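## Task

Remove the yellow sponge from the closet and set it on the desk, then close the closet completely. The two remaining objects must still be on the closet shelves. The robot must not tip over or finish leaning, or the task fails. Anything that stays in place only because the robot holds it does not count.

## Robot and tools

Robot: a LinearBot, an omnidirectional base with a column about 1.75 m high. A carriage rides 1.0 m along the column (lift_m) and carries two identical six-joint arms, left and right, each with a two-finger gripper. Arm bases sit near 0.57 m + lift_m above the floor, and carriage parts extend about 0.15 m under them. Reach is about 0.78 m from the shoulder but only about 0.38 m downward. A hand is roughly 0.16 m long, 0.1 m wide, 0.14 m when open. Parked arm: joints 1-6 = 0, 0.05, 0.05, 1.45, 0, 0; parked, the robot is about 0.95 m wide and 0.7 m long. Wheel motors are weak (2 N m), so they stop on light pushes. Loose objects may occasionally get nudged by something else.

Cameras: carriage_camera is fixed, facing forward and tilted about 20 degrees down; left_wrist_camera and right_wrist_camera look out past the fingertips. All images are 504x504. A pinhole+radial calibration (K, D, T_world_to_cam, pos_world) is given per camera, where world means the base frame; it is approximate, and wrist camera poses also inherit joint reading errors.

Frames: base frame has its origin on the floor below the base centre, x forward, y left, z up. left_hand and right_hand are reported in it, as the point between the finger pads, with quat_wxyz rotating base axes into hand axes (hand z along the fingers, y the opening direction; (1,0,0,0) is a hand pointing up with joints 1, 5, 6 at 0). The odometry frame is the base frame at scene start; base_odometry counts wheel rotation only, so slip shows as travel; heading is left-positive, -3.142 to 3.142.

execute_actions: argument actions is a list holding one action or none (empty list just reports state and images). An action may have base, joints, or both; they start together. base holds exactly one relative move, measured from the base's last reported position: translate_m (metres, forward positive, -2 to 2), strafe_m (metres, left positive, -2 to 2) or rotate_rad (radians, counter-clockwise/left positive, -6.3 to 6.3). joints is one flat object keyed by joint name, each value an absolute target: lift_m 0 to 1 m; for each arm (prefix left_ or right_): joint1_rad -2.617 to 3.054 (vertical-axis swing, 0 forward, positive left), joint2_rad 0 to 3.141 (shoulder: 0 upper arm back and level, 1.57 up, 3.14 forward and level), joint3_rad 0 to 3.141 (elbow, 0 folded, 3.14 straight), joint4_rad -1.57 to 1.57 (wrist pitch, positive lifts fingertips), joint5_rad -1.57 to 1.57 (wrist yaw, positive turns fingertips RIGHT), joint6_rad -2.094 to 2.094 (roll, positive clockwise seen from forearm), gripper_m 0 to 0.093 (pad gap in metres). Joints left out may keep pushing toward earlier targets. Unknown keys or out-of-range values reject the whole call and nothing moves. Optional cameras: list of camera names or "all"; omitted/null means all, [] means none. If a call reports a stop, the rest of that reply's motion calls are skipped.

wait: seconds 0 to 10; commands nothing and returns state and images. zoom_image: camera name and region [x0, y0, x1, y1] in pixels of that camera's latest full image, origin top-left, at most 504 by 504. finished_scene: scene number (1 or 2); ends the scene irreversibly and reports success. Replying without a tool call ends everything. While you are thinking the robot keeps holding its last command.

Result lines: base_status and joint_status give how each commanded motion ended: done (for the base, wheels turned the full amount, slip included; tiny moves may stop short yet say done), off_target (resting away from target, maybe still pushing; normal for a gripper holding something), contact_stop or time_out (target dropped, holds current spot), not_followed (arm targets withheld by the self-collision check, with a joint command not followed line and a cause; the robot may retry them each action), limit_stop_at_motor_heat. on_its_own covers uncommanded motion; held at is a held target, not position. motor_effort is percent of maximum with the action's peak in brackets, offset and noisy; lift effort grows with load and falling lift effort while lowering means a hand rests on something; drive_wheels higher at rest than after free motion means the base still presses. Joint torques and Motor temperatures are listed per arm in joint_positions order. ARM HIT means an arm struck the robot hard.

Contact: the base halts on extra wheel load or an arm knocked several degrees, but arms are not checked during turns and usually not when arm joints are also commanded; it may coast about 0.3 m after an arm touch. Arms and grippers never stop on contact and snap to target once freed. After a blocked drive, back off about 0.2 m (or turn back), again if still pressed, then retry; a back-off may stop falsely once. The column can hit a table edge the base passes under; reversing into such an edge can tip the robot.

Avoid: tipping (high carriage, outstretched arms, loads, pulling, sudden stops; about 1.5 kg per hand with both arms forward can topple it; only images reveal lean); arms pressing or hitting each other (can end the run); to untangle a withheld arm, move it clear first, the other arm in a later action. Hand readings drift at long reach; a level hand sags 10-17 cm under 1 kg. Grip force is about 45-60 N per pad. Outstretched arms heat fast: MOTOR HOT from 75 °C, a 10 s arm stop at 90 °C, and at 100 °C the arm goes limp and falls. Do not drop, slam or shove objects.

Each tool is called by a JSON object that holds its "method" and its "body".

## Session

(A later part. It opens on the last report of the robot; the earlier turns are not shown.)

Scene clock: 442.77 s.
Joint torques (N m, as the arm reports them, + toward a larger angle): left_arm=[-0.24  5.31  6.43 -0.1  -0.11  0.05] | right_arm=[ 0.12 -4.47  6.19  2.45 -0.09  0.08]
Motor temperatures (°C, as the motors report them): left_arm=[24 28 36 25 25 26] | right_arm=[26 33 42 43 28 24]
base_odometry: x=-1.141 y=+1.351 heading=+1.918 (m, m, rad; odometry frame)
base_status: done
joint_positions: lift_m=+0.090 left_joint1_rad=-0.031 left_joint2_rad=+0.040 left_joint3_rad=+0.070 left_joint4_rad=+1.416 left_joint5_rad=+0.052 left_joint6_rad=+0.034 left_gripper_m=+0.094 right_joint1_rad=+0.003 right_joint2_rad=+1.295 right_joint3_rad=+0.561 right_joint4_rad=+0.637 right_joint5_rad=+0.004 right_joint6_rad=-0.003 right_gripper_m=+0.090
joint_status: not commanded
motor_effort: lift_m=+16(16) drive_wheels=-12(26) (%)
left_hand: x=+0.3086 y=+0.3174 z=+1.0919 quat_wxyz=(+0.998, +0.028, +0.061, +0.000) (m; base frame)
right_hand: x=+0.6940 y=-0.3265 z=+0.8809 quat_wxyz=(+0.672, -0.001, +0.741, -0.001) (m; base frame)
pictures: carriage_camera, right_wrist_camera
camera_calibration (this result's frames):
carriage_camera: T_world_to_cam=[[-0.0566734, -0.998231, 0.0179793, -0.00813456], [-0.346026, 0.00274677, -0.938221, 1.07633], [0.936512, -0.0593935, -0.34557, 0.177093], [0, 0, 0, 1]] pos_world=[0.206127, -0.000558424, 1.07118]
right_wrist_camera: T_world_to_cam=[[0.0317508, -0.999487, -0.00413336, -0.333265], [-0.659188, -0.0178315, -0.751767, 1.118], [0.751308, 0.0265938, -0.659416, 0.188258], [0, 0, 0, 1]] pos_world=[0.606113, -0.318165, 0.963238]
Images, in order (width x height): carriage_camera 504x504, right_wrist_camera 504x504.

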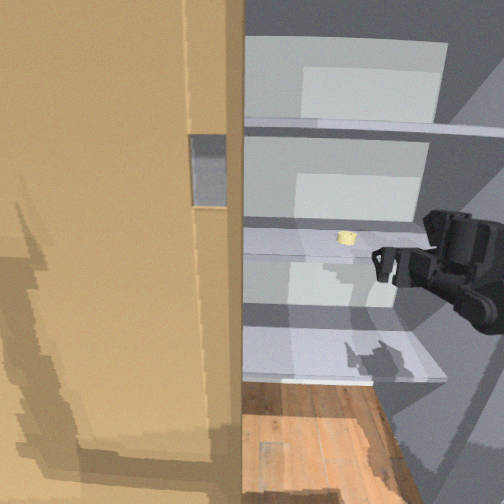

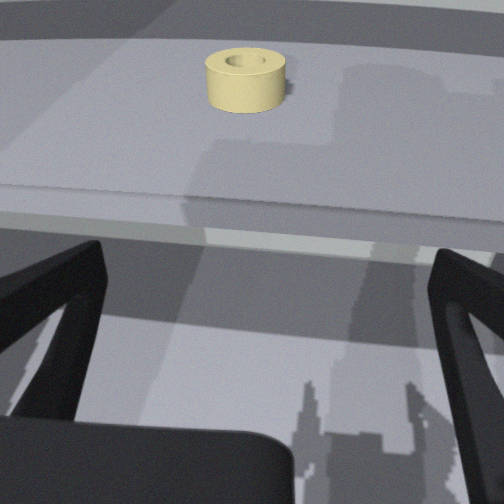

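{"method": "execute_actions", "body": {"actions": [{"base":{"translate_m":0.12},"joints":{"lift_m":0.14,"right_joint5_rad":-1.0}}], "cameras": ["right_wrist_camera"]}}

{"method": "execute_actions", "body": {"actions": [{"joints":{"lift_m":0.45}}], "cameras": ["right_wrist_camera","carriage_camera"]}}

Scene clock: 450.43 s.
Joint torques (N m, as the arm reports them, + toward a larger angle): left_arm=[-0.28  5.22  6.41 -0.09 -0.1   0.03] | right_arm=[ 0.13 -4.02  6.44  1.99 -0.16  0.06]
Motor temperatures (°C, as the motors report them): left_arm=[24 28 36 25 25 26] | right_arm=[26 33 41 43 28 24]
base_odometry: x=-1.181 y=+1.464 heading=+1.917 (m, m, rad; odometry frame)
base_status: done
joint_positions: lift_m=+0.140 left_joint1_rad=-0.031 left_joint2_rad=+0.040 left_joint3_rad=+0.070 left_joint4_rad=+1.417 left_joint5_rad=+0.052 left_joint6_rad=+0.034 left_gripper_m=+0.094 right_joint1_rad=+0.003 right_joint2_rad=+1.295 right_joint3_rad=+0.556 right_joint4_rad=+0.648 right_joint5_rad=-0.992 right_joint6_rad=-0.003 right_gripper_m=+0.090
joint_status: all done
motor_effort: lift_m=+22(26) drive_wheels=-7(27) (%)
left_hand: x=+0.3083 y=+0.3174 z=+1.1412 quat_wxyz=(+0.998, +0.028, +0.061, +0.000) (m; base frame)
right_hand: x=+0.6154 y=-0.1822 z=+0.9375 quat_wxyz=(+0.593, -0.323, +0.648, +0.352) (m; base frame)
pictures: right_wrist_camera
camera_calibration (this result's frames):
right_wrist_camera: T_world_to_cam=[[0.852629, -0.516496, -0.0790883, -0.533223], [-0.374881, -0.499234, -0.781172, 0.876307], [0.363989, 0.695699, -0.619286, 0.603461], [0, 0, 0, 1]] pos_world=[0.5635, -0.257752, 1.01609]
Images, in order (width x height): right_wrist_camera 504x504.

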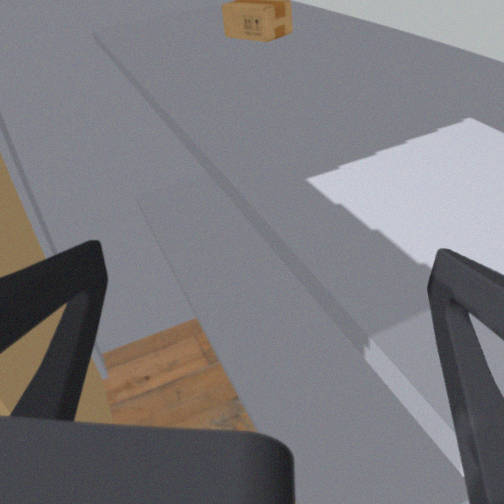

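Scene clock: 452.20 s.
Joint torques (N m, as the arm reports them, + toward a larger angle): left_arm=[-0.17  5.24  6.4  -0.09 -0.13  0.03] | right_arm=[ 0.15 -4.15  6.32  1.97 -0.17  0.06]
Motor temperatures (°C, as the motors report them): left_arm=[24 28 36 25 25 26] | right_arm=[26 33 41 43 27 24]
base_odometry: x=-1.181 y=+1.464 heading=+1.917 (m, m, rad; odometry frame)
base_status: not commanded
joint_positions: lift_m=+0.450 left_joint1_rad=-0.031 left_joint2_rad=+0.040 left_joint3_rad=+0.070 left_joint4_rad=+1.417 left_joint5_rad=+0.052 left_joint6_rad=+0.034 left_gripper_m=+0.094 right_joint1_rad=+0.003 right_joint2_rad=+1.295 right_joint3_rad=+0.556 right_joint4_rad=+0.649 right_joint5_rad=-0.992 right_joint6_rad=-0.003 right_gripper_m=+0.090
joint_status: all done
motor_effort: lift_m=+22(26) drive_wheels=-7(7) (%)
left_hand: x=+0.3083 y=+0.3173 z=+1.4513 quat_wxyz=(+0.998, +0.028, +0.061, +0.000) (m; base frame)
right_hand: x=+0.6154 y=-0.1821 z=+1.2477 quat_wxyz=(+0.593, -0.323, +0.648, +0.352) (m; base frame)
pictures: carriage_camera, right_wrist_camera
camera_calibration (this result's frames):
carriage_camera: T_world_to_cam=[[-0.0566734, -0.998231, 0.0179793, -0.0145949], [-0.346026, 0.00274677, -0.938221, 1.41345], [0.936512, -0.0593935, -0.34557, 0.301263], [0, 0, 0, 1]] pos_world=[0.206127, -0.000558424, 1.4305]
right_wrist_camera: T_world_to_cam=[[0.852886, -0.516169, -0.078457, -0.509524], [-0.374095, -0.499348, -0.781476, 1.11847], [0.364197, 0.69586, -0.618983, 0.795048], [0, 0, 0, 1]] pos_world=[0.563425, -0.257739, 1.3262]
Images, in order (width x height): carriage_camera 504x504, right_wrist_camera 504x504.

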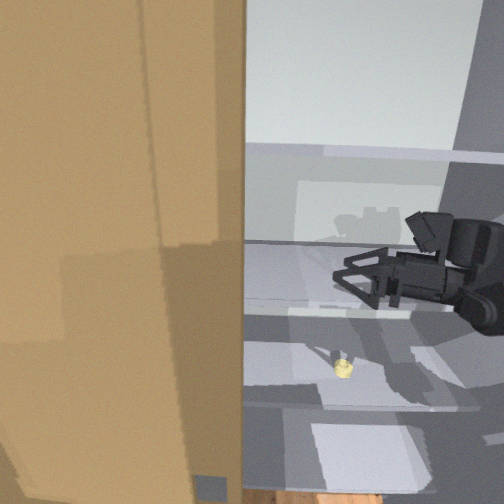

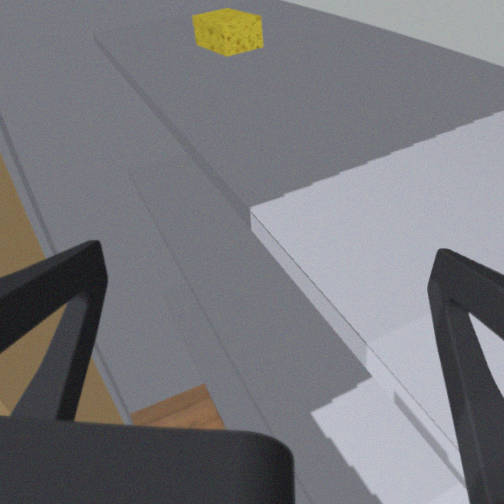

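{"method": "execute_actions", "body": {"actions": [{"base":{"translate_m":-0.48},"joints":{"right_joint5_rad":0}}], "cameras": []}}

{"method": "execute_actions", "body": {"actions": [{"base":{"strafe_m":0.37},"joints":{"lift_m":0.15,"right_joint2_rad":1.3,"right_joint3_rad":1.0,"right_joint4_rad":0.3,"right_gripper_m":0.0}}], "cameras": ["carriage_camera","right_wrist_camera"]}}

Scene clock: 465.23 s.
Joint torques (N m, as the arm reports them, + toward a larger angle): left_arm=[-0.21  5.22  6.36 -0.08 -0.12  0.04] | right_arm=[ 0.17 -4.57  6.49  2.35  0.03  0.07]
Motor temperatures (°C, as the motors report them): left_arm=[24 28 36 25 25 26] | right_arm=[25 32 41 42 27 24]
base_odometry: x=-1.018 y=+1.013 heading=+1.917 (m, m, rad; odometry frame)
base_status: done
joint_positions: lift_m=+0.450 left_joint1_rad=-0.031 left_joint2_rad=+0.040 left_joint3_rad=+0.070 left_joint4_rad=+1.415 left_joint5_rad=+0.052 left_joint6_rad=+0.034 left_gripper_m=+0.094 right_joint1_rad=+0.003 right_joint2_rad=+1.295 right_joint3_rad=+0.556 right_joint4_rad=+0.649 right_joint5_rad=-0.007 right_joint6_rad=-0.003 right_gripper_m=+0.090
joint_status: all done
motor_effort: lift_m=+22(22) drive_wheels=-5(43) (%)
left_hand: x=+0.3088 y=+0.3173 z=+1.4512 quat_wxyz=(+0.998, +0.028, +0.062, +0.000) (m; base frame)
right_hand: x=+0.6935 y=-0.3247 z=+1.2407 quat_wxyz=(+0.674, -0.005, +0.738, +0.002) (m; base frame)
pictures: none
No camera images: the call's "cameras" was empty. Leave "cameras" out to get every camera's image.

Scene clock: 468.07 s.
Joint torques (N m, as the arm reports them, + toward a larger angle): left_arm=[-0.26  5.26  6.41 -0.08 -0.14  0.04] | right_arm=[ 0.13 -5.07  8.35  2.31  0.    0.07]
Motor temperatures (°C, as the motors report them): left_arm=[24 28 36 25 25 26] | right_arm=[25 32 41 42 27 24]
base_odometry: x=-1.366 y=+0.887 heading=+1.918 (m, m, rad; odometry frame)
base_status: done
joint_positions: lift_m=+0.150 left_joint1_rad=-0.031 left_joint2_rad=+0.040 left_joint3_rad=+0.070 left_joint4_rad=+1.416 left_joint5_rad=+0.052 left_joint6_rad=+0.034 left_gripper_m=+0.094 right_joint1_rad=+0.003 right_joint2_rad=+1.295 right_joint3_rad=+0.991 right_joint4_rad=+0.301 right_joint5_rad=-0.005 right_joint6_rad=-0.003 right_gripper_m=+0.000
joint_status: all done
motor_effort: lift_m=+16(16) drive_wheels=-7(23) (%)
left_hand: x=+0.3086 y=+0.3174 z=+1.1520 quat_wxyz=(+0.998, +0.028, +0.061, +0.000) (m; base frame)
right_hand: x=+0.7247 y=-0.3248 z=+1.0676 quat_wxyz=(+0.706, -0.004, +0.708, +0.002) (m; base frame)
pictures: carriage_camera, right_wrist_camera
camera_calibration (this result's frames):
carriage_camera: T_world_to_cam=[[-0.0566734, -0.998231, 0.0179793, -0.00921459], [-0.346026, 0.00274677, -0.938221, 1.13269], [0.936512, -0.0593935, -0.34557, 0.197852], [0, 0, 0, 1]] pos_world=[0.206127, -0.000558424, 1.13125]
right_wrist_camera: T_world_to_cam=[[0.0411634, -0.999151, -0.00148109, -0.341335], [-0.585349, -0.022914, -0.810458, 1.2862], [0.809736, 0.0342281, -0.585795, 0.169778], [0, 0, 0, 1]] pos_world=[0.629451, -0.317384, 1.14136]
Images, in order (width x height): carriage_camera 504x504, right_wrist_camera 504x504.

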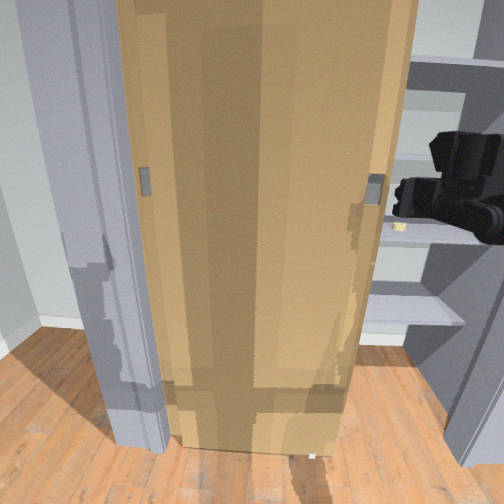

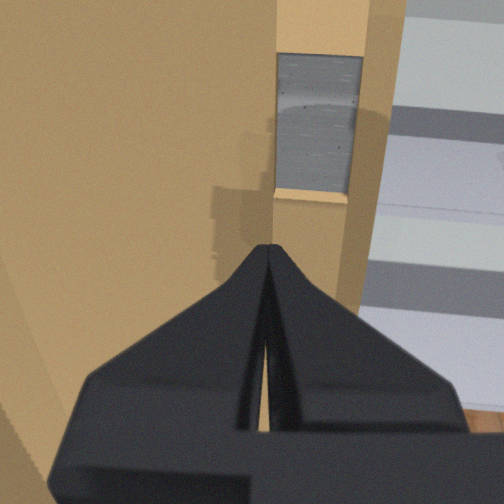

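{"method": "execute_actions", "body": {"actions": [{"base":{"strafe_m":-0.035}}], "cameras": []}}

{"method": "execute_actions", "body": {"actions": [{"base":{"translate_m":0.12}}], "cameras": ["right_wrist_camera"]}}

Scene clock: 475.10 s.
Joint torques (N m, as the arm reports them, + toward a larger angle): left_arm=[-0.2   5.35  6.46 -0.07 -0.11  0.04] | right_arm=[ 0.19 -5.07  8.22  2.34  0.01  0.07]
Motor temperatures (°C, as the motors report them): left_arm=[24 28 36 25 25 26] | right_arm=[25 33 42 43 27 24]
base_odometry: x=-1.333 y=+0.899 heading=+1.918 (m, m, rad; odometry frame)
base_status: done
joint_positions: lift_m=+0.150 left_joint1_rad=-0.031 left_joint2_rad=+0.040 left_joint3_rad=+0.070 left_joint4_rad=+1.416 left_joint5_rad=+0.052 left_joint6_rad=+0.034 left_gripper_m=+0.094 right_joint1_rad=+0.003 right_joint2_rad=+1.295 right_joint3_rad=+0.991 right_joint4_rad=+0.300 right_joint5_rad=-0.005 right_joint6_rad=-0.003 right_gripper_m=+0.000
joint_status: not commanded
motor_effort: lift_m=+16(16) drive_wheels=+2(33) (%)
left_hand: x=+0.3086 y=+0.3174 z=+1.1520 quat_wxyz=(+0.998, +0.028, +0.061, +0.000) (m; base frame)
right_hand: x=+0.7247 y=-0.3249 z=+1.0675 quat_wxyz=(+0.706, -0.004, +0.708, +0.002) (m; base frame)
pictures: none
No camera images: the call's "cameras" was empty. Leave "cameras" out to get every camera's image.

Scene clock: 476.90 s.
Joint torques (N m, as the arm reports them, + toward a larger angle): left_arm=[-0.25  5.29  6.47 -0.08 -0.11  0.06] | right_arm=[ 0.15 -5.05  8.22  2.3   0.01  0.07]
Motor temperatures (°C, as the motors report them): left_arm=[24 28 36 25 25 26] | right_arm=[25 33 42 43 27 24]
base_odometry: x=-1.374 y=+1.011 heading=+1.919 (m, m, rad; odometry frame)
base_status: done
joint_positions: lift_m=+0.150 left_joint1_rad=-0.031 left_joint2_rad=+0.040 left_joint3_rad=+0.070 left_joint4_rad=+1.416 left_joint5_rad=+0.052 left_joint6_rad=+0.034 left_gripper_m=+0.094 right_joint1_rad=+0.003 right_joint2_rad=+1.295 right_joint3_rad=+0.991 right_joint4_rad=+0.300 right_joint5_rad=-0.005 right_joint6_rad=-0.003 right_gripper_m=+0.000
joint_status: not commanded
motor_effort: lift_m=+16(16) drive_wheels=-8(26) (%)
left_hand: x=+0.3086 y=+0.3174 z=+1.1520 quat_wxyz=(+0.998, +0.028, +0.061, +0.000) (m; base frame)
right_hand: x=+0.7247 y=-0.3249 z=+1.0675 quat_wxyz=(+0.706, -0.004, +0.708, +0.002) (m; base frame)
pictures: right_wrist_camera
camera_calibration (this result's frames):
right_wrist_camera: T_world_to_cam=[[0.0407817, -0.999167, -0.0014942, -0.341115], [-0.585666, -0.0226927, -0.810234, 1.28619], [0.809526, 0.0339178, -0.586104, 0.170107], [0, 0, 0, 1]] pos_world=[0.629482, -0.317413, 1.1413]
Images, in order (width x height): right_wrist_camera 504x504.

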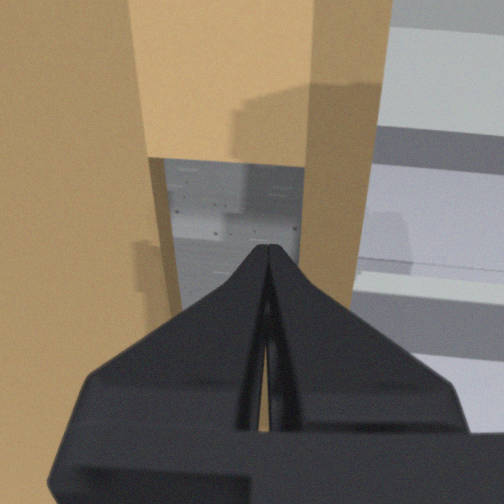

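{"method": "execute_actions", "body": {"actions": [{"base":{"translate_m":0.03}}], "cameras": []}}

{"method": "execute_actions", "body": {"actions": [{"base":{"strafe_m":-0.56},"joints":{"right_joint1_rad":-0.03,"right_joint2_rad":1.32}}], "cameras": ["carriage_camera","right_wrist_camera"]}}

Scene clock: 482.87 s.
Joint torques (N m, as the arm reports them, + toward a larger angle): left_arm=[-0.22  5.35  6.43 -0.06 -0.13  0.04] | right_arm=[ 0.24 -1.95  8.28  3.    0.    0.08]
Motor temperatures (°C, as the motors report them): left_arm=[24 28 36 25 25 26] | right_arm=[25 33 42 43 26 24]
base_odometry: x=-1.385 y=+1.039 heading=+1.919 (m, m, rad; odometry frame)
base_status: done
joint_positions: lift_m=+0.150 left_joint1_rad=-0.031 left_joint2_rad=+0.040 left_joint3_rad=+0.070 left_joint4_rad=+1.416 left_joint5_rad=+0.052 left_joint6_rad=+0.034 left_gripper_m=+0.094 right_joint1_rad=+0.003 right_joint2_rad=+1.257 right_joint3_rad=+0.990 right_joint4_rad=+0.240 right_joint5_rad=-0.006 right_joint6_rad=-0.003 right_gripper_m=+0.000
joint_status: not commanded
motor_effort: lift_m=+16(16) drive_wheels=+14(30) (%)
left_hand: x=+0.3086 y=+0.3173 z=+1.1520 quat_wxyz=(+0.998, +0.028, +0.061, +0.000) (m; base frame)
right_hand: x=+0.7155 y=-0.3247 z=+1.0677 quat_wxyz=(+0.697, -0.005, +0.717, +0.002) (m; base frame)
pictures: none
No camera images: the call's "cameras" was empty. Leave "cameras" out to get every camera's image.

Scene clock: 486.23 s.
Joint torques (N m, as the arm reports them, + toward a larger angle): left_arm=[-0.17  5.27  6.38 -0.07 -0.14  0.04] | right_arm=[-9.38  2.01  8.26  3.47  5.13  0.28]
Motor temperatures (°C, as the motors report them): left_arm=[24 28 36 25 25 26] | right_arm=[26 32 42 45 32 24]
base_odometry: x=-0.859 y=+1.231 heading=+1.920 (m, m, rad; odometry frame)
base_status: done
joint_positions: lift_m=+0.150 left_joint1_rad=-0.031 left_joint2_rad=+0.040 left_joint3_rad=+0.070 left_joint4_rad=+1.416 left_joint5_rad=+0.052 left_joint6_rad=+0.034 left_gripper_m=+0.094 right_joint1_rad=+0.088 right_joint2_rad=+1.226 right_joint3_rad=+0.990 right_joint4_rad=+0.187 right_joint5_rad=-0.529 right_joint6_rad=-0.023 right_gripper_m=+0.000
joint_status: right_joint1_rad off_target (ended at +0.088, target -0.030); right_joint2_rad off_target (ended at +1.226, target +1.320)
motor_effort: lift_m=+16(16) drive_wheels=+3(33) (%)
left_hand: x=+0.3086 y=+0.3173 z=+1.1520 quat_wxyz=(+0.998, +0.028, +0.061, +0.000) (m; base frame)
right_hand: x=+0.6750 y=-0.2053 z=+1.0688 quat_wxyz=(+0.659, -0.219, +0.688, +0.211) (m; base frame)
pictures: carriage_camera, right_wrist_camera
camera_calibration (this result's frames):
carriage_camera: T_world_to_cam=[[-0.0566734, -0.998231, 0.0179793, -0.00921459], [-0.346026, 0.00274677, -0.938221, 1.13269], [0.936512, -0.0593935, -0.34557, 0.197852], [0, 0, 0, 1]] pos_world=[0.206127, -0.000558424, 1.13125]
right_wrist_camera: T_world_to_cam=[[0.605029, -0.796158, -0.00848418, -0.551326], [-0.495388, -0.368078, -0.786835, 1.10399], [0.623322, 0.480261, -0.617105, 0.457497], [0, 0, 0, 1]] pos_world=[0.595304, -0.252305, 1.1463]
Images, in order (width x height): carriage_camera 504x504, right_wrist_camera 504x504.

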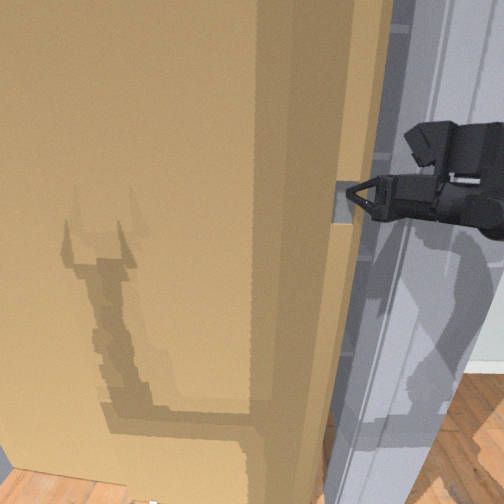

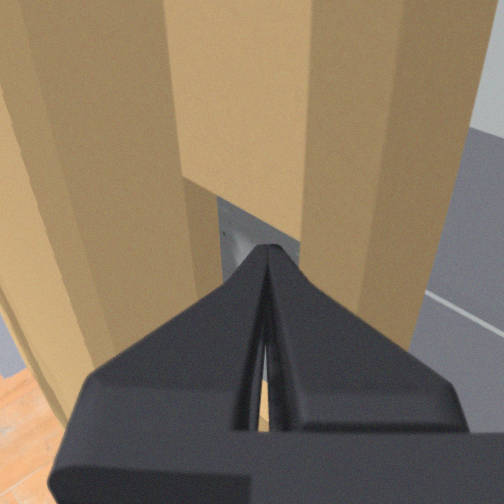

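{"method": "execute_actions", "body": {"actions": [{"base":{"translate_m":-0.2},"joints":{"right_joint1_rad":0,"right_joint5_rad":0,"right_joint2_rad":1.3}}], "cameras": []}}

{"method": "execute_actions", "body": {"actions": [{"base":{"strafe_m":0.52},"joints":{"right_joint2_rad":0.05,"right_joint3_rad":0.05,"right_joint4_rad":1.45,"left_joint2_rad":1.3,"left_joint3_rad":1.0,"left_joint4_rad":0.3,"left_joint5_rad":0,"left_joint1_rad":0,"left_gripper_m":0.0}}], "cameras": ["carriage_camera","left_wrist_camera"]}}

Scene clock: 497.67 s.
Joint torques (N m, as the arm reports them, + toward a larger angle): left_arm=[-0.18  5.28  6.41 -0.05 -0.12  0.03] | right_arm=[-0.39 -3.87  8.37  2.54  0.05  0.11]
Motor temperatures (°C, as the motors report them): left_arm=[24 28 36 25 25 26] | right_arm=[28 32 43 49 51 24]
base_odometry: x=-0.790 y=+1.043 heading=+1.919 (m, m, rad; odometry frame)
base_status: done
joint_positions: lift_m=+0.150 left_joint1_rad=-0.031 left_joint2_rad=+0.040 left_joint3_rad=+0.070 left_joint4_rad=+1.414 left_joint5_rad=+0.053 left_joint6_rad=+0.034 left_gripper_m=+0.094 right_joint1_rad=+0.010 right_joint2_rad=+1.280 right_joint3_rad=+0.990 right_joint4_rad=+0.282 right_joint5_rad=-0.008 right_joint6_rad=-0.007 right_gripper_m=+0.000
joint_status: all done
motor_effort: lift_m=+16(16) drive_wheels=-3(28) (%)
left_hand: x=+0.3090 y=+0.3173 z=+1.1519 quat_wxyz=(+0.998, +0.028, +0.062, +0.000) (m; base frame)
right_hand: x=+0.7212 y=-0.3215 z=+1.0683 quat_wxyz=(+0.704, -0.009, +0.710, +0.004) (m; base frame)
pictures: none
No camera images: the call's "cameras" was empty. Leave "cameras" out to get every camera's image.

Scene clock: 500.97 s.
Joint torques (N m, as the arm reports them, + toward a larger angle): left_arm=[ 0.27 -6.05 10.04  1.96 -0.14  0.03] | right_arm=[-0.2   2.86  4.56 -0.31  0.02  0.11]
Motor temperatures (°C, as the motors report them): left_arm=[24 28 37 26 25 26] | right_arm=[28 32 43 47 47 24]
base_odometry: x=-1.279 y=+0.865 heading=+1.920 (m, m, rad; odometry frame)
base_status: done
joint_positions: lift_m=+0.150 left_joint1_rad=-0.006 left_joint2_rad=+1.296 left_joint3_rad=+0.978 left_joint4_rad=+0.294 left_joint5_rad=+0.004 left_joint6_rad=+0.034 left_gripper_m=+0.000 right_joint1_rad=+0.008 right_joint2_rad=+0.064 right_joint3_rad=+0.062 right_joint4_rad=+1.447 right_joint5_rad=-0.006 right_joint6_rad=-0.007 right_gripper_m=+0.000
joint_status: all done
motor_effort: lift_m=+16(16) drive_wheels=-9(21) (%)
left_hand: x=+0.7248 y=+0.3239 z=+1.0586 quat_wxyz=(+0.698, +0.016, +0.716, +0.009) (m; base frame)
right_hand: x=+0.3115 y=-0.3260 z=+1.1507 quat_wxyz=(+0.998, -0.003, +0.063, +0.001) (m; base frame)
pictures: carriage_camera, left_wrist_camera
camera_calibration (this result's frames):
carriage_camera: T_world_to_cam=[[-0.0566734, -0.998231, 0.0179793, -0.00921459], [-0.346026, 0.00274677, -0.938221, 1.13269], [0.936512, -0.0593935, -0.34557, 0.197852], [0, 0, 0, 1]] pos_world=[0.206127, -0.000558424, 1.13125]
left_wrist_camera: T_world_to_cam=[[-0.0266696, -0.994535, -0.100938, 0.453796], [-0.64117, 0.0944868, -0.76156, 1.23423], [0.766935, 0.0444083, -0.640186, 0.230213], [0, 0, 0, 1]] pos_world=[0.626897, 0.324475, 1.13313]
Images, in order (width x height): carriage_camera 504x504, left_wrist_camera 504x504.

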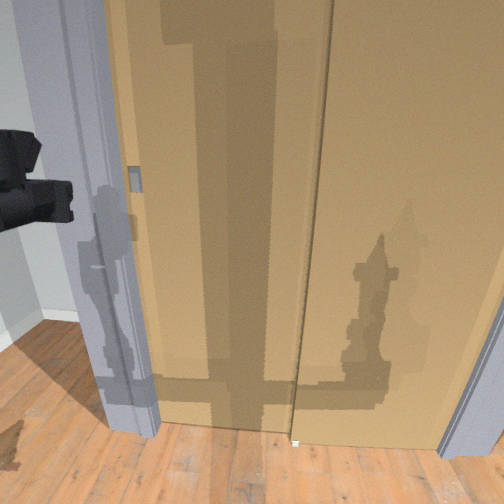

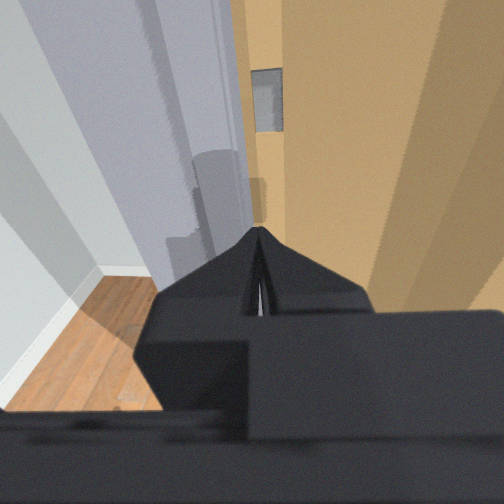

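{"method": "execute_actions", "body": {"actions": [{"base":{"strafe_m":-0.018}}], "cameras": []}}

{"method": "execute_actions", "body": {"actions": [{"base":{"translate_m":0.19}}], "cameras": ["left_wrist_camera"]}}

Scene clock: 505.00 s.
Joint torques (N m, as the arm reports them, + toward a larger angle): left_arm=[ 0.17 -6.02 10.1   1.97 -0.11  0.03] | right_arm=[-0.18  2.84  4.53 -0.28  0.02  0.11]
Motor temperatures (°C, as the motors report them): left_arm=[24 29 38 28 25 26] | right_arm=[27 31 42 45 43 24]
base_odometry: x=-1.262 y=+0.871 heading=+1.920 (m, m, rad; odometry frame)
base_status: done
joint_positions: lift_m=+0.150 left_joint1_rad=-0.006 left_joint2_rad=+1.296 left_joint3_rad=+0.978 left_joint4_rad=+0.294 left_joint5_rad=+0.004 left_joint6_rad=+0.034 left_gripper_m=+0.000 right_joint1_rad=+0.008 right_joint2_rad=+0.064 right_joint3_rad=+0.062 right_joint4_rad=+1.447 right_joint5_rad=-0.005 right_joint6_rad=-0.007 right_gripper_m=+0.000
joint_status: not commanded
motor_effort: lift_m=+16(16) drive_wheels=+4(31) (%)
left_hand: x=+0.7248 y=+0.3242 z=+1.0587 quat_wxyz=(+0.698, +0.016, +0.716, +0.009) (m; base frame)
right_hand: x=+0.3114 y=-0.3261 z=+1.1508 quat_wxyz=(+0.998, -0.003, +0.063, +0.001) (m; base frame)
pictures: none
No camera images: the call's "cameras" was empty. Leave "cameras" out to get every camera's image.

Scene clock: 507.13 s.
Joint torques (N m, as the arm reports them, + toward a larger angle): left_arm=[ 0.26 -6.06 10.01  1.95 -0.13  0.05] | right_arm=[-0.19  2.81  4.47 -0.3   0.02  0.11]
Motor temperatures (°C, as the motors report them): left_arm=[24 29 39 29 25 26] | right_arm=[27 31 42 44 42 24]
base_odometry: x=-1.327 y=+1.049 heading=+1.921 (m, m, rad; odometry frame)
base_status: done
joint_positions: lift_m=+0.150 left_joint1_rad=-0.006 left_joint2_rad=+1.296 left_joint3_rad=+0.978 left_joint4_rad=+0.295 left_joint5_rad=+0.004 left_joint6_rad=+0.034 left_gripper_m=+0.000 right_joint1_rad=+0.008 right_joint2_rad=+0.064 right_joint3_rad=+0.062 right_joint4_rad=+1.447 right_joint5_rad=-0.005 right_joint6_rad=-0.007 right_gripper_m=+0.000
joint_status: not commanded
motor_effort: lift_m=+16(16) drive_wheels=-8(26) (%)
left_hand: x=+0.7248 y=+0.3242 z=+1.0591 quat_wxyz=(+0.699, +0.016, +0.715, +0.009) (m; base frame)
right_hand: x=+0.3114 y=-0.3261 z=+1.1508 quat_wxyz=(+0.998, -0.003, +0.063, +0.001) (m; base frame)
pictures: left_wrist_camera
camera_calibration (this result's frames):
left_wrist_camera: T_world_to_cam=[[-0.0257183, -0.994555, -0.100987, 0.453446], [-0.639788, 0.0939968, -0.762781, 1.23503], [0.768121, 0.0449926, -0.638722, 0.227894], [0, 0, 0, 1]] pos_world=[0.626767, 0.324636, 1.13341]
Images, in order (width x height): left_wrist_camera 504x504.

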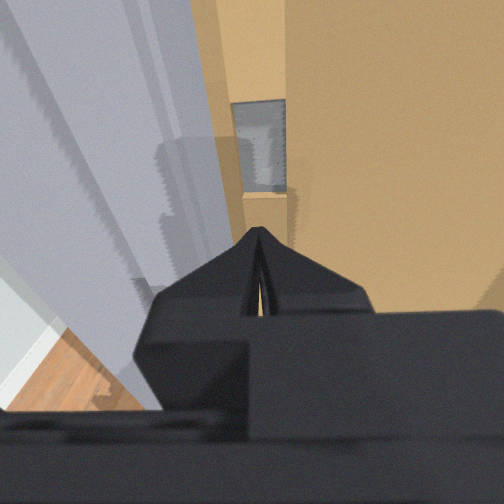

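{"method": "execute_actions", "body": {"actions": [{"base":{"translate_m":0.09},"joints":{"lift_m":0.165}}], "cameras": ["left_wrist_camera"]}}

{"method": "execute_actions", "body": {"actions": [{"joints":{"left_joint1_rad":-0.4}}], "cameras": ["left_wrist_camera","carriage_camera"]}}

Scene clock: 511.73 s.
Joint torques (N m, as the arm reports them, + toward a larger angle): left_arm=[ 0.28 -6.07  9.28  1.91 -0.15  0.05] | right_arm=[-0.16  2.82  4.7  -0.29  0.    0.11]
Motor temperatures (°C, as the motors report them): left_arm=[24 29 40 30 25 26] | right_arm=[27 31 41 42 39 24]
base_odometry: x=-1.358 y=+1.134 heading=+1.922 (m, m, rad; odometry frame)
base_status: done
joint_positions: lift_m=+0.165 left_joint1_rad=-0.005 left_joint2_rad=+1.296 left_joint3_rad=+0.989 left_joint4_rad=+0.300 left_joint5_rad=+0.003 left_joint6_rad=+0.034 left_gripper_m=+0.000 right_joint1_rad=+0.008 right_joint2_rad=+0.064 right_joint3_rad=+0.060 right_joint4_rad=+1.447 right_joint5_rad=-0.004 right_joint6_rad=-0.007 right_gripper_m=+0.000
joint_status: all done
motor_effort: lift_m=+22(27) drive_wheels=-10(23) (%)
left_hand: x=+0.7251 y=+0.3244 z=+1.0799 quat_wxyz=(+0.704, +0.015, +0.710, +0.009) (m; base frame)
right_hand: x=+0.3123 y=-0.3262 z=+1.1642 quat_wxyz=(+0.998, -0.003, +0.064, +0.001) (m; base frame)
pictures: left_wrist_camera
camera_calibration (this result's frames):
left_wrist_camera: T_world_to_cam=[[-0.0233776, -0.994582, -0.101293, 0.454424], [-0.627852, 0.0934534, -0.772702, 1.25323], [0.777982, 0.0455331, -0.626635, 0.220564], [0, 0, 0, 1]] pos_world=[0.625873, 0.3248, 1.15262]
Images, in order (width x height): left_wrist_camera 504x504.

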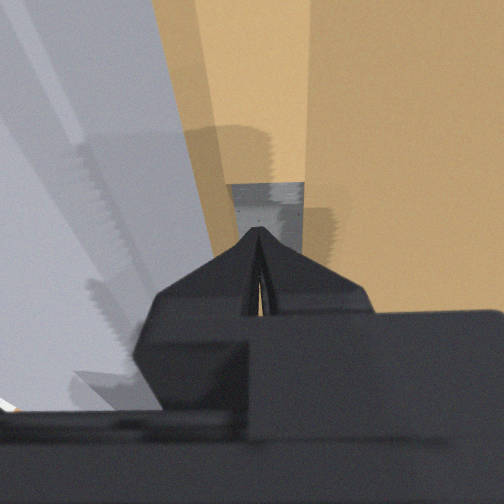

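Scene clock: 512.73 s.
Joint torques (N m, as the arm reports them, + toward a larger angle): left_arm=[-0.37 -6.03  9.23  1.92 -0.1   0.05] | right_arm=[-0.18  2.83  4.66 -0.26  0.02  0.11]
Motor temperatures (°C, as the motors report them): left_arm=[24 29 40 30 25 26] | right_arm=[27 31 41 41 38 24]
base_odometry: x=-1.358 y=+1.134 heading=+1.922 (m, m, rad; odometry frame)
base_status: not commanded
joint_positions: lift_m=+0.165 left_joint1_rad=-0.398 left_joint2_rad=+1.296 left_joint3_rad=+0.989 left_joint4_rad=+0.300 left_joint5_rad=+0.002 left_joint6_rad=+0.034 left_gripper_m=+0.000 right_joint1_rad=+0.008 right_joint2_rad=+0.064 right_joint3_rad=+0.060 right_joint4_rad=+1.447 right_joint5_rad=-0.004 right_joint6_rad=-0.007 right_gripper_m=+0.000
joint_status: all done
motor_effort: lift_m=+22(22) drive_wheels=-8(10) (%)
left_hand: x=+0.6900 y=+0.1539 z=+1.0799 quat_wxyz=(+0.693, +0.153, +0.693, -0.128) (m; base frame)
right_hand: x=+0.3123 y=-0.3262 z=+1.1642 quat_wxyz=(+0.998, -0.003, +0.064, +0.001) (m; base frame)
pictures: carriage_camera, left_wrist_camera
camera_calibration (this result's frames):
carriage_camera: T_world_to_cam=[[-0.0566734, -0.998231, 0.0179793, -0.00947024], [-0.346026, 0.00274677, -0.938221, 1.14603], [0.936512, -0.0593935, -0.34557, 0.202765], [0, 0, 0, 1]] pos_world=[0.206127, -0.000558424, 1.14547]
left_wrist_camera: T_world_to_cam=[[-0.401367, -0.910298, -0.101304, 0.531922], [-0.544595, 0.326113, -0.772701, 1.1539], [0.736425, -0.254967, -0.626634, 0.33052], [0, 0, 0, 1]] pos_world=[0.598498, 0.192179, 1.15262]
Images, in order (width x height): carriage_camera 504x504, left_wrist_camera 504x504.

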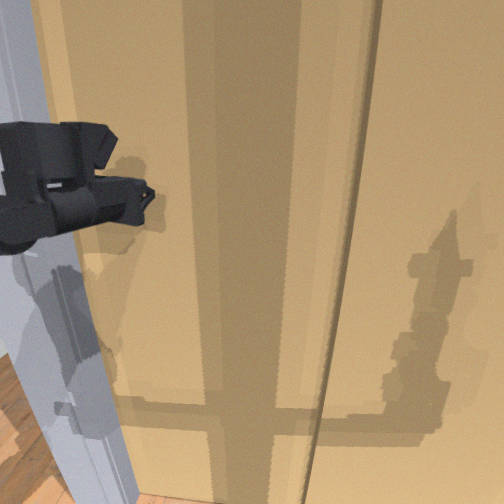

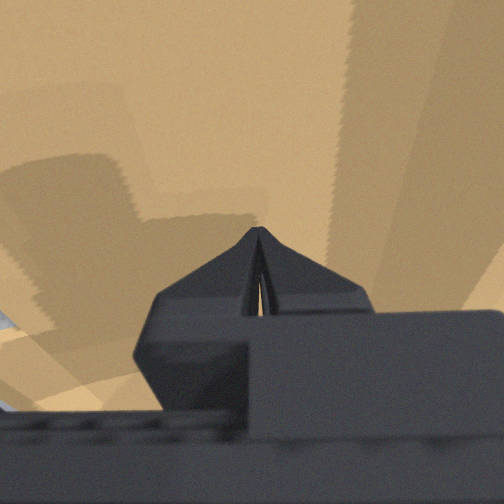

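Not deep enough. Return, go further in.

{"method": "execute_actions", "body": {"actions": [{"joints":{"left_joint1_rad":-0.03,"lift_m":0.155}}], "cameras": []}}

{"method": "execute_actions", "body": {"actions": [{"base":{"translate_m":0.05}}], "cameras": ["left_wrist_camera"]}}

{"method": "execute_actions", "body": {"actions": [{"joints":{"left_joint1_rad":-0.45}}], "cameras": ["left_wrist_camera","carriage_camera"]}}

Scene clock: 518.53 s.
Joint torques (N m, as the arm reports them, + toward a larger angle): left_arm=[-0.09 -6.06  9.33  1.97 -0.09  0.04] | right_arm=[-0.19  2.76  4.73 -0.33  0.    0.11]
Motor temperatures (°C, as the motors report them): left_arm=[24 29 41 32 25 26] | right_arm=[27 31 41 40 36 24]
base_odometry: x=-1.358 y=+1.134 heading=+1.922 (m, m, rad; odometry frame)
base_status: not commanded
joint_positions: lift_m=+0.155 left_joint1_rad=-0.031 left_joint2_rad=+1.296 left_joint3_rad=+0.989 left_joint4_rad=+0.295 left_joint5_rad=-0.001 left_joint6_rad=+0.034 left_gripper_m=+0.000 right_joint1_rad=+0.008 right_joint2_rad=+0.064 right_joint3_rad=+0.060 right_joint4_rad=+1.448 right_joint5_rad=-0.004 right_joint6_rad=-0.007 right_gripper_m=+0.000
joint_status: all done
motor_effort: lift_m=+16(17) drive_wheels=-4(7) (%)
left_hand: x=+0.7248 y=+0.3134 z=+1.0692 quat_wxyz=(+0.703, +0.023, +0.711, +0.001) (m; base frame)
right_hand: x=+0.3122 y=-0.3263 z=+1.1550 quat_wxyz=(+0.998, -0.002, +0.064, +0.001) (m; base frame)
pictures: none
No camera images: the call's "cameras" was empty. Leave "cameras" out to get every camera's image.

Scene clock: 519.80 s.
Joint torques (N m, as the arm reports them, + toward a larger angle): left_arm=[-0.14 -0.95  9.34  2.6  -0.11  0.04] | right_arm=[-0.2   2.8   4.74 -0.31  0.    0.11]
Motor temperatures (°C, as the motors report them): left_arm=[24 29 41 32 25 26] | right_arm=[27 31 40 39 36 24]
base_odometry: x=-1.376 y=+1.180 heading=+1.923 (m, m, rad; odometry frame)
base_status: done
joint_positions: lift_m=+0.155 left_joint1_rad=-0.031 left_joint2_rad=+1.248 left_joint3_rad=+0.988 left_joint4_rad=+0.218 left_joint5_rad=+0.001 left_joint6_rad=+0.034 left_gripper_m=+0.000 right_joint1_rad=+0.008 right_joint2_rad=+0.064 right_joint3_rad=+0.060 right_joint4_rad=+1.447 right_joint5_rad=-0.003 right_joint6_rad=-0.007 right_gripper_m=+0.000
joint_status: not commanded
motor_effort: lift_m=+16(16) drive_wheels=+13(27) (%)
left_hand: x=+0.7129 y=+0.3135 z=+1.0703 quat_wxyz=(+0.692, +0.024, +0.721, +0.001) (m; base frame)
right_hand: x=+0.3123 y=-0.3264 z=+1.1549 quat_wxyz=(+0.998, -0.002, +0.064, +0.001) (m; base frame)
pictures: left_wrist_camera
camera_calibration (this result's frames):
left_wrist_camera: T_world_to_cam=[[-0.0507759, -0.993623, -0.100678, 0.46093], [-0.651851, 0.109347, -0.750422, 1.22743], [0.756645, 0.027524, -0.653246, 0.273873], [0, 0, 0, 1]] pos_world=[0.616284, 0.316236, 1.14641]
Images, in order (width x height): left_wrist_camera 504x504.

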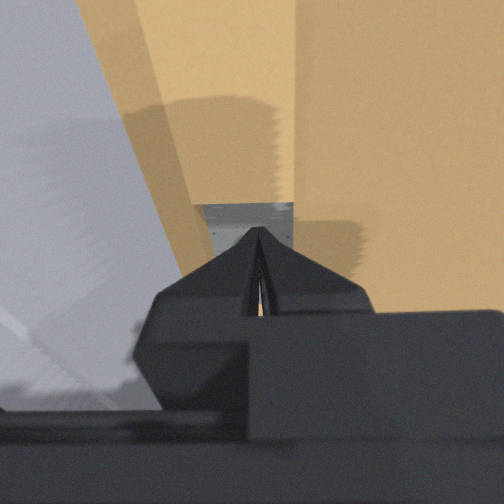

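Scene clock: 521.20 s.
Joint torques (N m, as the arm reports them, + toward a larger angle): left_arm=[ 0.29 -4.71  9.28  2.   -0.15  0.11] | right_arm=[-0.26  2.83  4.74 -0.29 -0.01  0.11]
Motor temperatures (°C, as the motors report them): left_arm=[24 29 41 33 26 26] | right_arm=[26 31 40 39 35 24]
base_odometry: x=-1.376 y=+1.180 heading=+1.923 (m, m, rad; odometry frame)
base_status: not commanded
joint_positions: lift_m=+0.155 left_joint1_rad=-0.456 left_joint2_rad=+1.283 left_joint3_rad=+0.988 left_joint4_rad=+0.286 left_joint5_rad=+0.007 left_joint6_rad=+0.026 left_gripper_m=+0.000 right_joint1_rad=+0.008 right_joint2_rad=+0.064 right_joint3_rad=+0.060 right_joint4_rad=+1.447 right_joint5_rad=-0.003 right_joint6_rad=-0.007 right_gripper_m=+0.000
joint_status: all done
motor_effort: lift_m=+16(16) drive_wheels=+7(14) (%)
left_hand: x=+0.6761 y=+0.1310 z=+1.0719 quat_wxyz=(+0.687, +0.172, +0.689, -0.152) (m; base frame)
right_hand: x=+0.3123 y=-0.3265 z=+1.1549 quat_wxyz=(+0.998, -0.002, +0.064, +0.001) (m; base frame)
pictures: carriage_camera, left_wrist_camera
camera_calibration (this result's frames):
carriage_camera: T_world_to_cam=[[-0.0566734, -0.998231, 0.0179793, -0.00930306], [-0.346026, 0.00274677, -0.938221, 1.1373], [0.936512, -0.0593935, -0.34557, 0.199552], [0, 0, 0, 1]] pos_world=[0.206127, -0.000558424, 1.13617]
left_wrist_camera: T_world_to_cam=[[-0.458354, -0.883866, -0.0932385, 0.531097], [-0.527654, 0.355037, -0.771706, 1.13136], [0.715188, -0.304517, -0.629107, 0.353453], [0, 0, 0, 1]] pos_world=[0.587612, 0.175377, 1.14496]
Images, in order (width x height): carriage_camera 504x504, left_wrist_camera 504x504.

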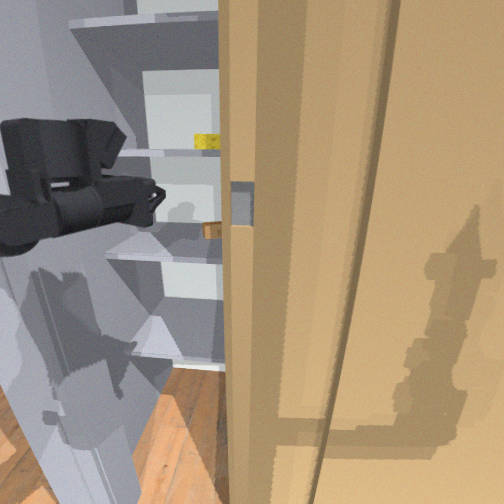

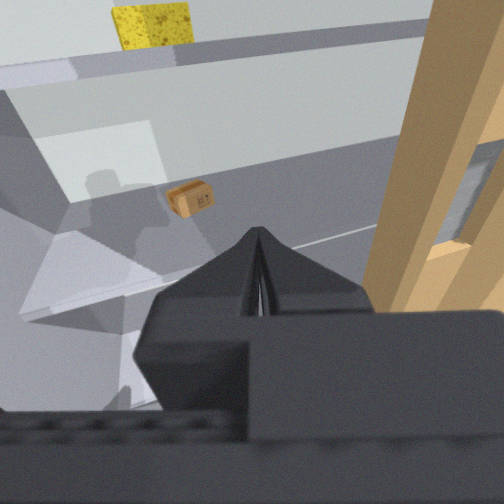

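{"method": "execute_actions", "body": {"actions": [{"joints":{"left_joint1_rad":-0.05}}], "cameras": []}}

{"method": "execute_actions", "body": {"actions": [{"base":{"translate_m":0.1}}], "cameras": []}}

{"method": "execute_actions", "body": {"actions": [{"base":{"strafe_m":-0.3},"joints":{"left_joint1_rad":-0.3}}], "cameras": []}}

{"method": "execute_actions", "body": {"actions": [{"base":{"strafe_m":0.1},"joints":{"left_joint1_rad":0,"left_joint5_rad":0,"left_gripper_m":0.09,"lift_m":0.3}}], "cameras": ["left_wrist_camera","carriage_camera"]}}

Scene clock: 529.27 s.
Joint torques (N m, as the arm reports them, + toward a larger angle): left_arm=[-0.11 -4.68  9.35  2.02 -0.07  0.1 ] | right_arm=[-0.19  2.85  4.81 -0.3   0.    0.1 ]
Motor temperatures (°C, as the motors report them): left_arm=[24 29 42 34 25 26] | right_arm=[26 31 40 38 34 24]
base_odometry: x=-1.376 y=+1.180 heading=+1.923 (m, m, rad; odometry frame)
base_status: not commanded
joint_positions: lift_m=+0.155 left_joint1_rad=-0.052 left_joint2_rad=+1.283 left_joint3_rad=+0.988 left_joint4_rad=+0.287 left_joint5_rad=+0.000 left_joint6_rad=+0.026 left_gripper_m=+0.000 right_joint1_rad=+0.008 right_joint2_rad=+0.064 right_joint3_rad=+0.060 right_joint4_rad=+1.447 right_joint5_rad=-0.003 right_joint6_rad=-0.007 right_gripper_m=+0.000
joint_status: all done
motor_effort: lift_m=+17(17) drive_wheels=+3(5) (%)
left_hand: x=+0.7214 y=+0.3044 z=+1.0721 quat_wxyz=(+0.704, +0.028, +0.710, -0.009) (m; base frame)
right_hand: x=+0.3123 y=-0.3265 z=+1.1549 quat_wxyz=(+0.998, -0.002, +0.064, +0.001) (m; base frame)
pictures: none
No camera images: the call's "cameras" was empty. Leave "cameras" out to get every camera's image.

Scene clock: 530.90 s.
Joint torques (N m, as the arm reports them, + toward a larger angle): left_arm=[ 0.9  -4.67  9.3   2.   -0.5   0.13] | right_arm=[-0.2   2.8   4.72 -0.29  0.    0.12]
Motor temperatures (°C, as the motors report them): left_arm=[24 29 42 34 25 26] | right_arm=[26 31 40 37 33 24]
base_odometry: x=-1.411 y=+1.274 heading=+1.923 (m, m, rad; odometry frame)
base_status: done
joint_positions: lift_m=+0.155 left_joint1_rad=-0.063 left_joint2_rad=+1.283 left_joint3_rad=+0.988 left_joint4_rad=+0.289 left_joint5_rad=+0.038 left_joint6_rad=+0.026 left_gripper_m=+0.000 right_joint1_rad=+0.008 right_joint2_rad=+0.064 right_joint3_rad=+0.060 right_joint4_rad=+1.447 right_joint5_rad=-0.003 right_joint6_rad=-0.007 right_gripper_m=+0.000
joint_status: not commanded
motor_effort: lift_m=+16(16) drive_wheels=-8(33) (%)
left_hand: x=+0.7206 y=+0.2928 z=+1.0726 quat_wxyz=(+0.704, +0.045, +0.708, -0.026) (m; base frame)
right_hand: x=+0.3123 y=-0.3265 z=+1.1549 quat_wxyz=(+0.998, -0.002, +0.064, +0.001) (m; base frame)
pictures: none
No camera images: the call's "cameras" was empty. Leave "cameras" out to get every camera's image.

Scene clock: 533.50 s.
Joint torques (N m, as the arm reports them, + toward a larger angle): left_arm=[-0.65 -4.67  9.32  1.98 -0.04  0.13] | right_arm=[-0.21  2.73  4.71 -0.32 -0.01  0.1 ]
Motor temperatures (°C, as the motors report them): left_arm=[24 29 43 35 25 26] | right_arm=[26 31 39 37 33 24]
base_odometry: x=-1.129 y=+1.378 heading=+1.924 (m, m, rad; odometry frame)
base_status: done
joint_positions: lift_m=+0.155 left_joint1_rad=-0.294 left_joint2_rad=+1.283 left_joint3_rad=+0.988 left_joint4_rad=+0.291 left_joint5_rad=-0.006 left_joint6_rad=+0.025 left_gripper_m=+0.000 right_joint1_rad=+0.008 right_joint2_rad=+0.064 right_joint3_rad=+0.060 right_joint4_rad=+1.447 right_joint5_rad=-0.003 right_joint6_rad=-0.007 right_gripper_m=+0.000
joint_status: all done
motor_effort: lift_m=+16(17) drive_wheels=-8(25) (%)
left_hand: x=+0.7033 y=+0.1999 z=+1.0732 quat_wxyz=(+0.699, +0.110, +0.700, -0.092) (m; base frame)
right_hand: x=+0.3123 y=-0.3266 z=+1.1549 quat_wxyz=(+0.998, -0.002, +0.064, +0.001) (m; base frame)
pictures: none
No camera images: the call's "cameras" was empty. Leave "cameras" out to get every camera's image.

Scene clock: 535.17 s.
Joint torques (N m, as the arm reports them, + toward a larger angle): left_arm=[ 0.   -5.14  9.41  1.91 -0.07  0.12] | right_arm=[-0.18  2.85  4.74 -0.3  -0.01  0.11]
Motor temperatures (°C, as the motors report them): left_arm=[24 29 43 35 25 26] | right_arm=[26 31 39 37 33 24]
base_odometry: x=-1.223 y=+1.343 heading=+1.924 (m, m, rad; odometry frame)
base_status: done
joint_positions: lift_m=+0.300 left_joint1_rad=-0.003 left_joint2_rad=+1.288 left_joint3_rad=+0.988 left_joint4_rad=+0.302 left_joint5_rad=+0.000 left_joint6_rad=+0.026 left_gripper_m=+0.090 right_joint1_rad=+0.008 right_joint2_rad=+0.064 right_joint3_rad=+0.059 right_joint4_rad=+1.448 right_joint5_rad=-0.002 right_joint6_rad=-0.007 right_gripper_m=+0.000
joint_status: all done
motor_effort: lift_m=+22(26) drive_wheels=+12(33) (%)
left_hand: x=+0.7231 y=+0.3260 z=+1.2184 quat_wxyz=(+0.708, +0.010, +0.706, +0.008) (m; base frame)
right_hand: x=+0.3123 y=-0.3266 z=+1.2992 quat_wxyz=(+0.998, -0.002, +0.064, +0.001) (m; base frame)
pictures: carriage_camera, left_wrist_camera
camera_calibration (this result's frames):
carriage_camera: T_world_to_cam=[[-0.0566734, -0.998231, 0.0179793, -0.0118987], [-0.346026, 0.00274677, -0.938221, 1.27275], [0.936512, -0.0593935, -0.34557, 0.249441], [0, 0, 0, 1]] pos_world=[0.206127, -0.000558424, 1.28054]
left_wrist_camera: T_world_to_cam=[[-0.0167761, -0.995516, -0.0930976, 0.455564], [-0.621291, 0.0833322, -0.779136, 1.36527], [0.7834, 0.0447699, -0.619903, 0.296986], [0, 0, 0, 1]] pos_world=[0.623212, 0.326454, 1.29024]
Images, in order (width x height): carriage_camera 504x504, left_wrist_camera 504x504.

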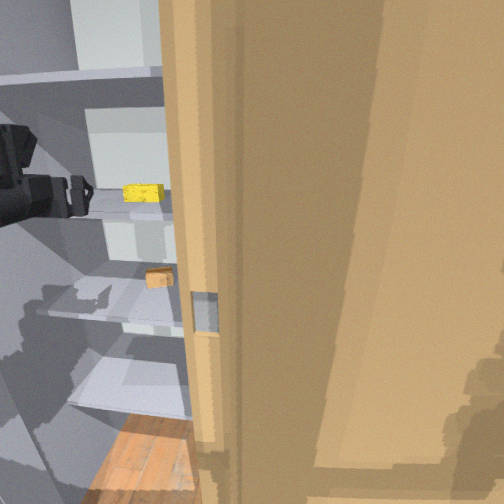

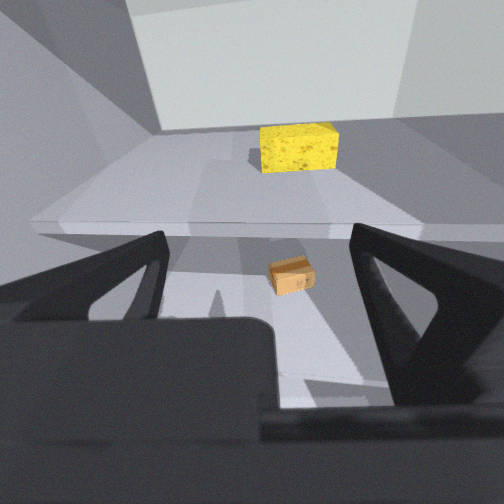

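{"method": "execute_actions", "body": {"actions": [{"base":{"translate_m":-0.15},"joints":{"left_joint2_rad":1.9,"left_joint3_rad":1.7,"left_joint4_rad":0.2,"left_joint5_rad":1.2,"lift_m":0.3}}], "cameras": ["left_wrist_camera","carriage_camera"]}}

Scene clock: 552.07 s.
Joint torques (N m, as the arm reports them, + toward a larger angle): left_arm=[  0.   -12.55   8.95   1.48  -0.04   0.12] | right_arm=[-0.18  2.74  4.76 -0.31 -0.01  0.11]
Motor temperatures (°C, as the motors report them): left_arm=[24 29 44 36 25 26] | right_arm=[26 30 39 35 31 24]
base_odometry: x=-1.171 y=+1.203 heading=+1.923 (m, m, rad; odometry frame)
base_status: done
joint_positions: lift_m=+0.300 left_joint1_rad=-0.003 left_joint2_rad=+1.896 left_joint3_rad=+1.688 left_joint4_rad=+0.204 left_joint5_rad=+1.197 left_joint6_rad=+0.026 left_gripper_m=+0.090 right_joint1_rad=+0.008 right_joint2_rad=+0.064 right_joint3_rad=+0.059 right_joint4_rad=+1.448 right_joint5_rad=-0.002 right_joint6_rad=-0.007 right_gripper_m=+0.000
joint_status: all done
motor_effort: lift_m=+22(22) drive_wheels=-2(25) (%)
left_hand: x=+0.7719 y=+0.1658 z=+1.2371 quat_wxyz=(+0.588, +0.406, +0.580, -0.392) (m; base frame)
right_hand: x=+0.3123 y=-0.3266 z=+1.2992 quat_wxyz=(+0.998, -0.002, +0.064, +0.001) (m; base frame)
pictures: carriage_camera, left_wrist_camera
camera_calibration (this result's frames):
carriage_camera: T_world_to_cam=[[-0.0566734, -0.998231, 0.0179793, -0.0118987], [-0.346026, 0.00274677, -0.938221, 1.27275], [0.936512, -0.0593935, -0.34557, 0.249441], [0, 0, 0, 1]] pos_world=[0.206127, -0.000558424, 1.28054]
left_wrist_camera: T_world_to_cam=[[-0.933502, -0.347309, -0.089161, 0.893917], [-0.152812, 0.610281, -0.777306, 0.972312], [0.324379, -0.711992, -0.622772, 0.760863], [0, 0, 0, 1]] pos_world=[0.736247, 0.25881, 1.30933]
Images, in order (width x height): carriage_camera 504x504, left_wrist_camera 504x504.

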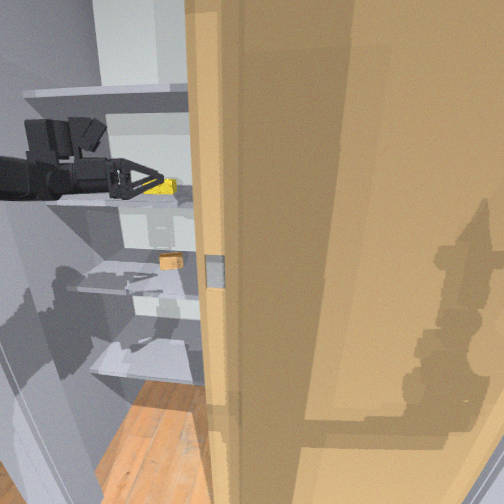

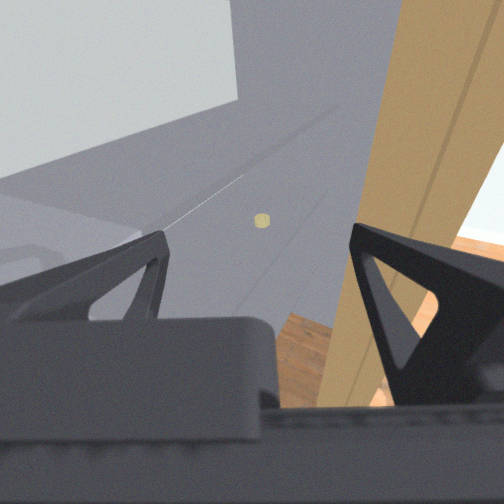

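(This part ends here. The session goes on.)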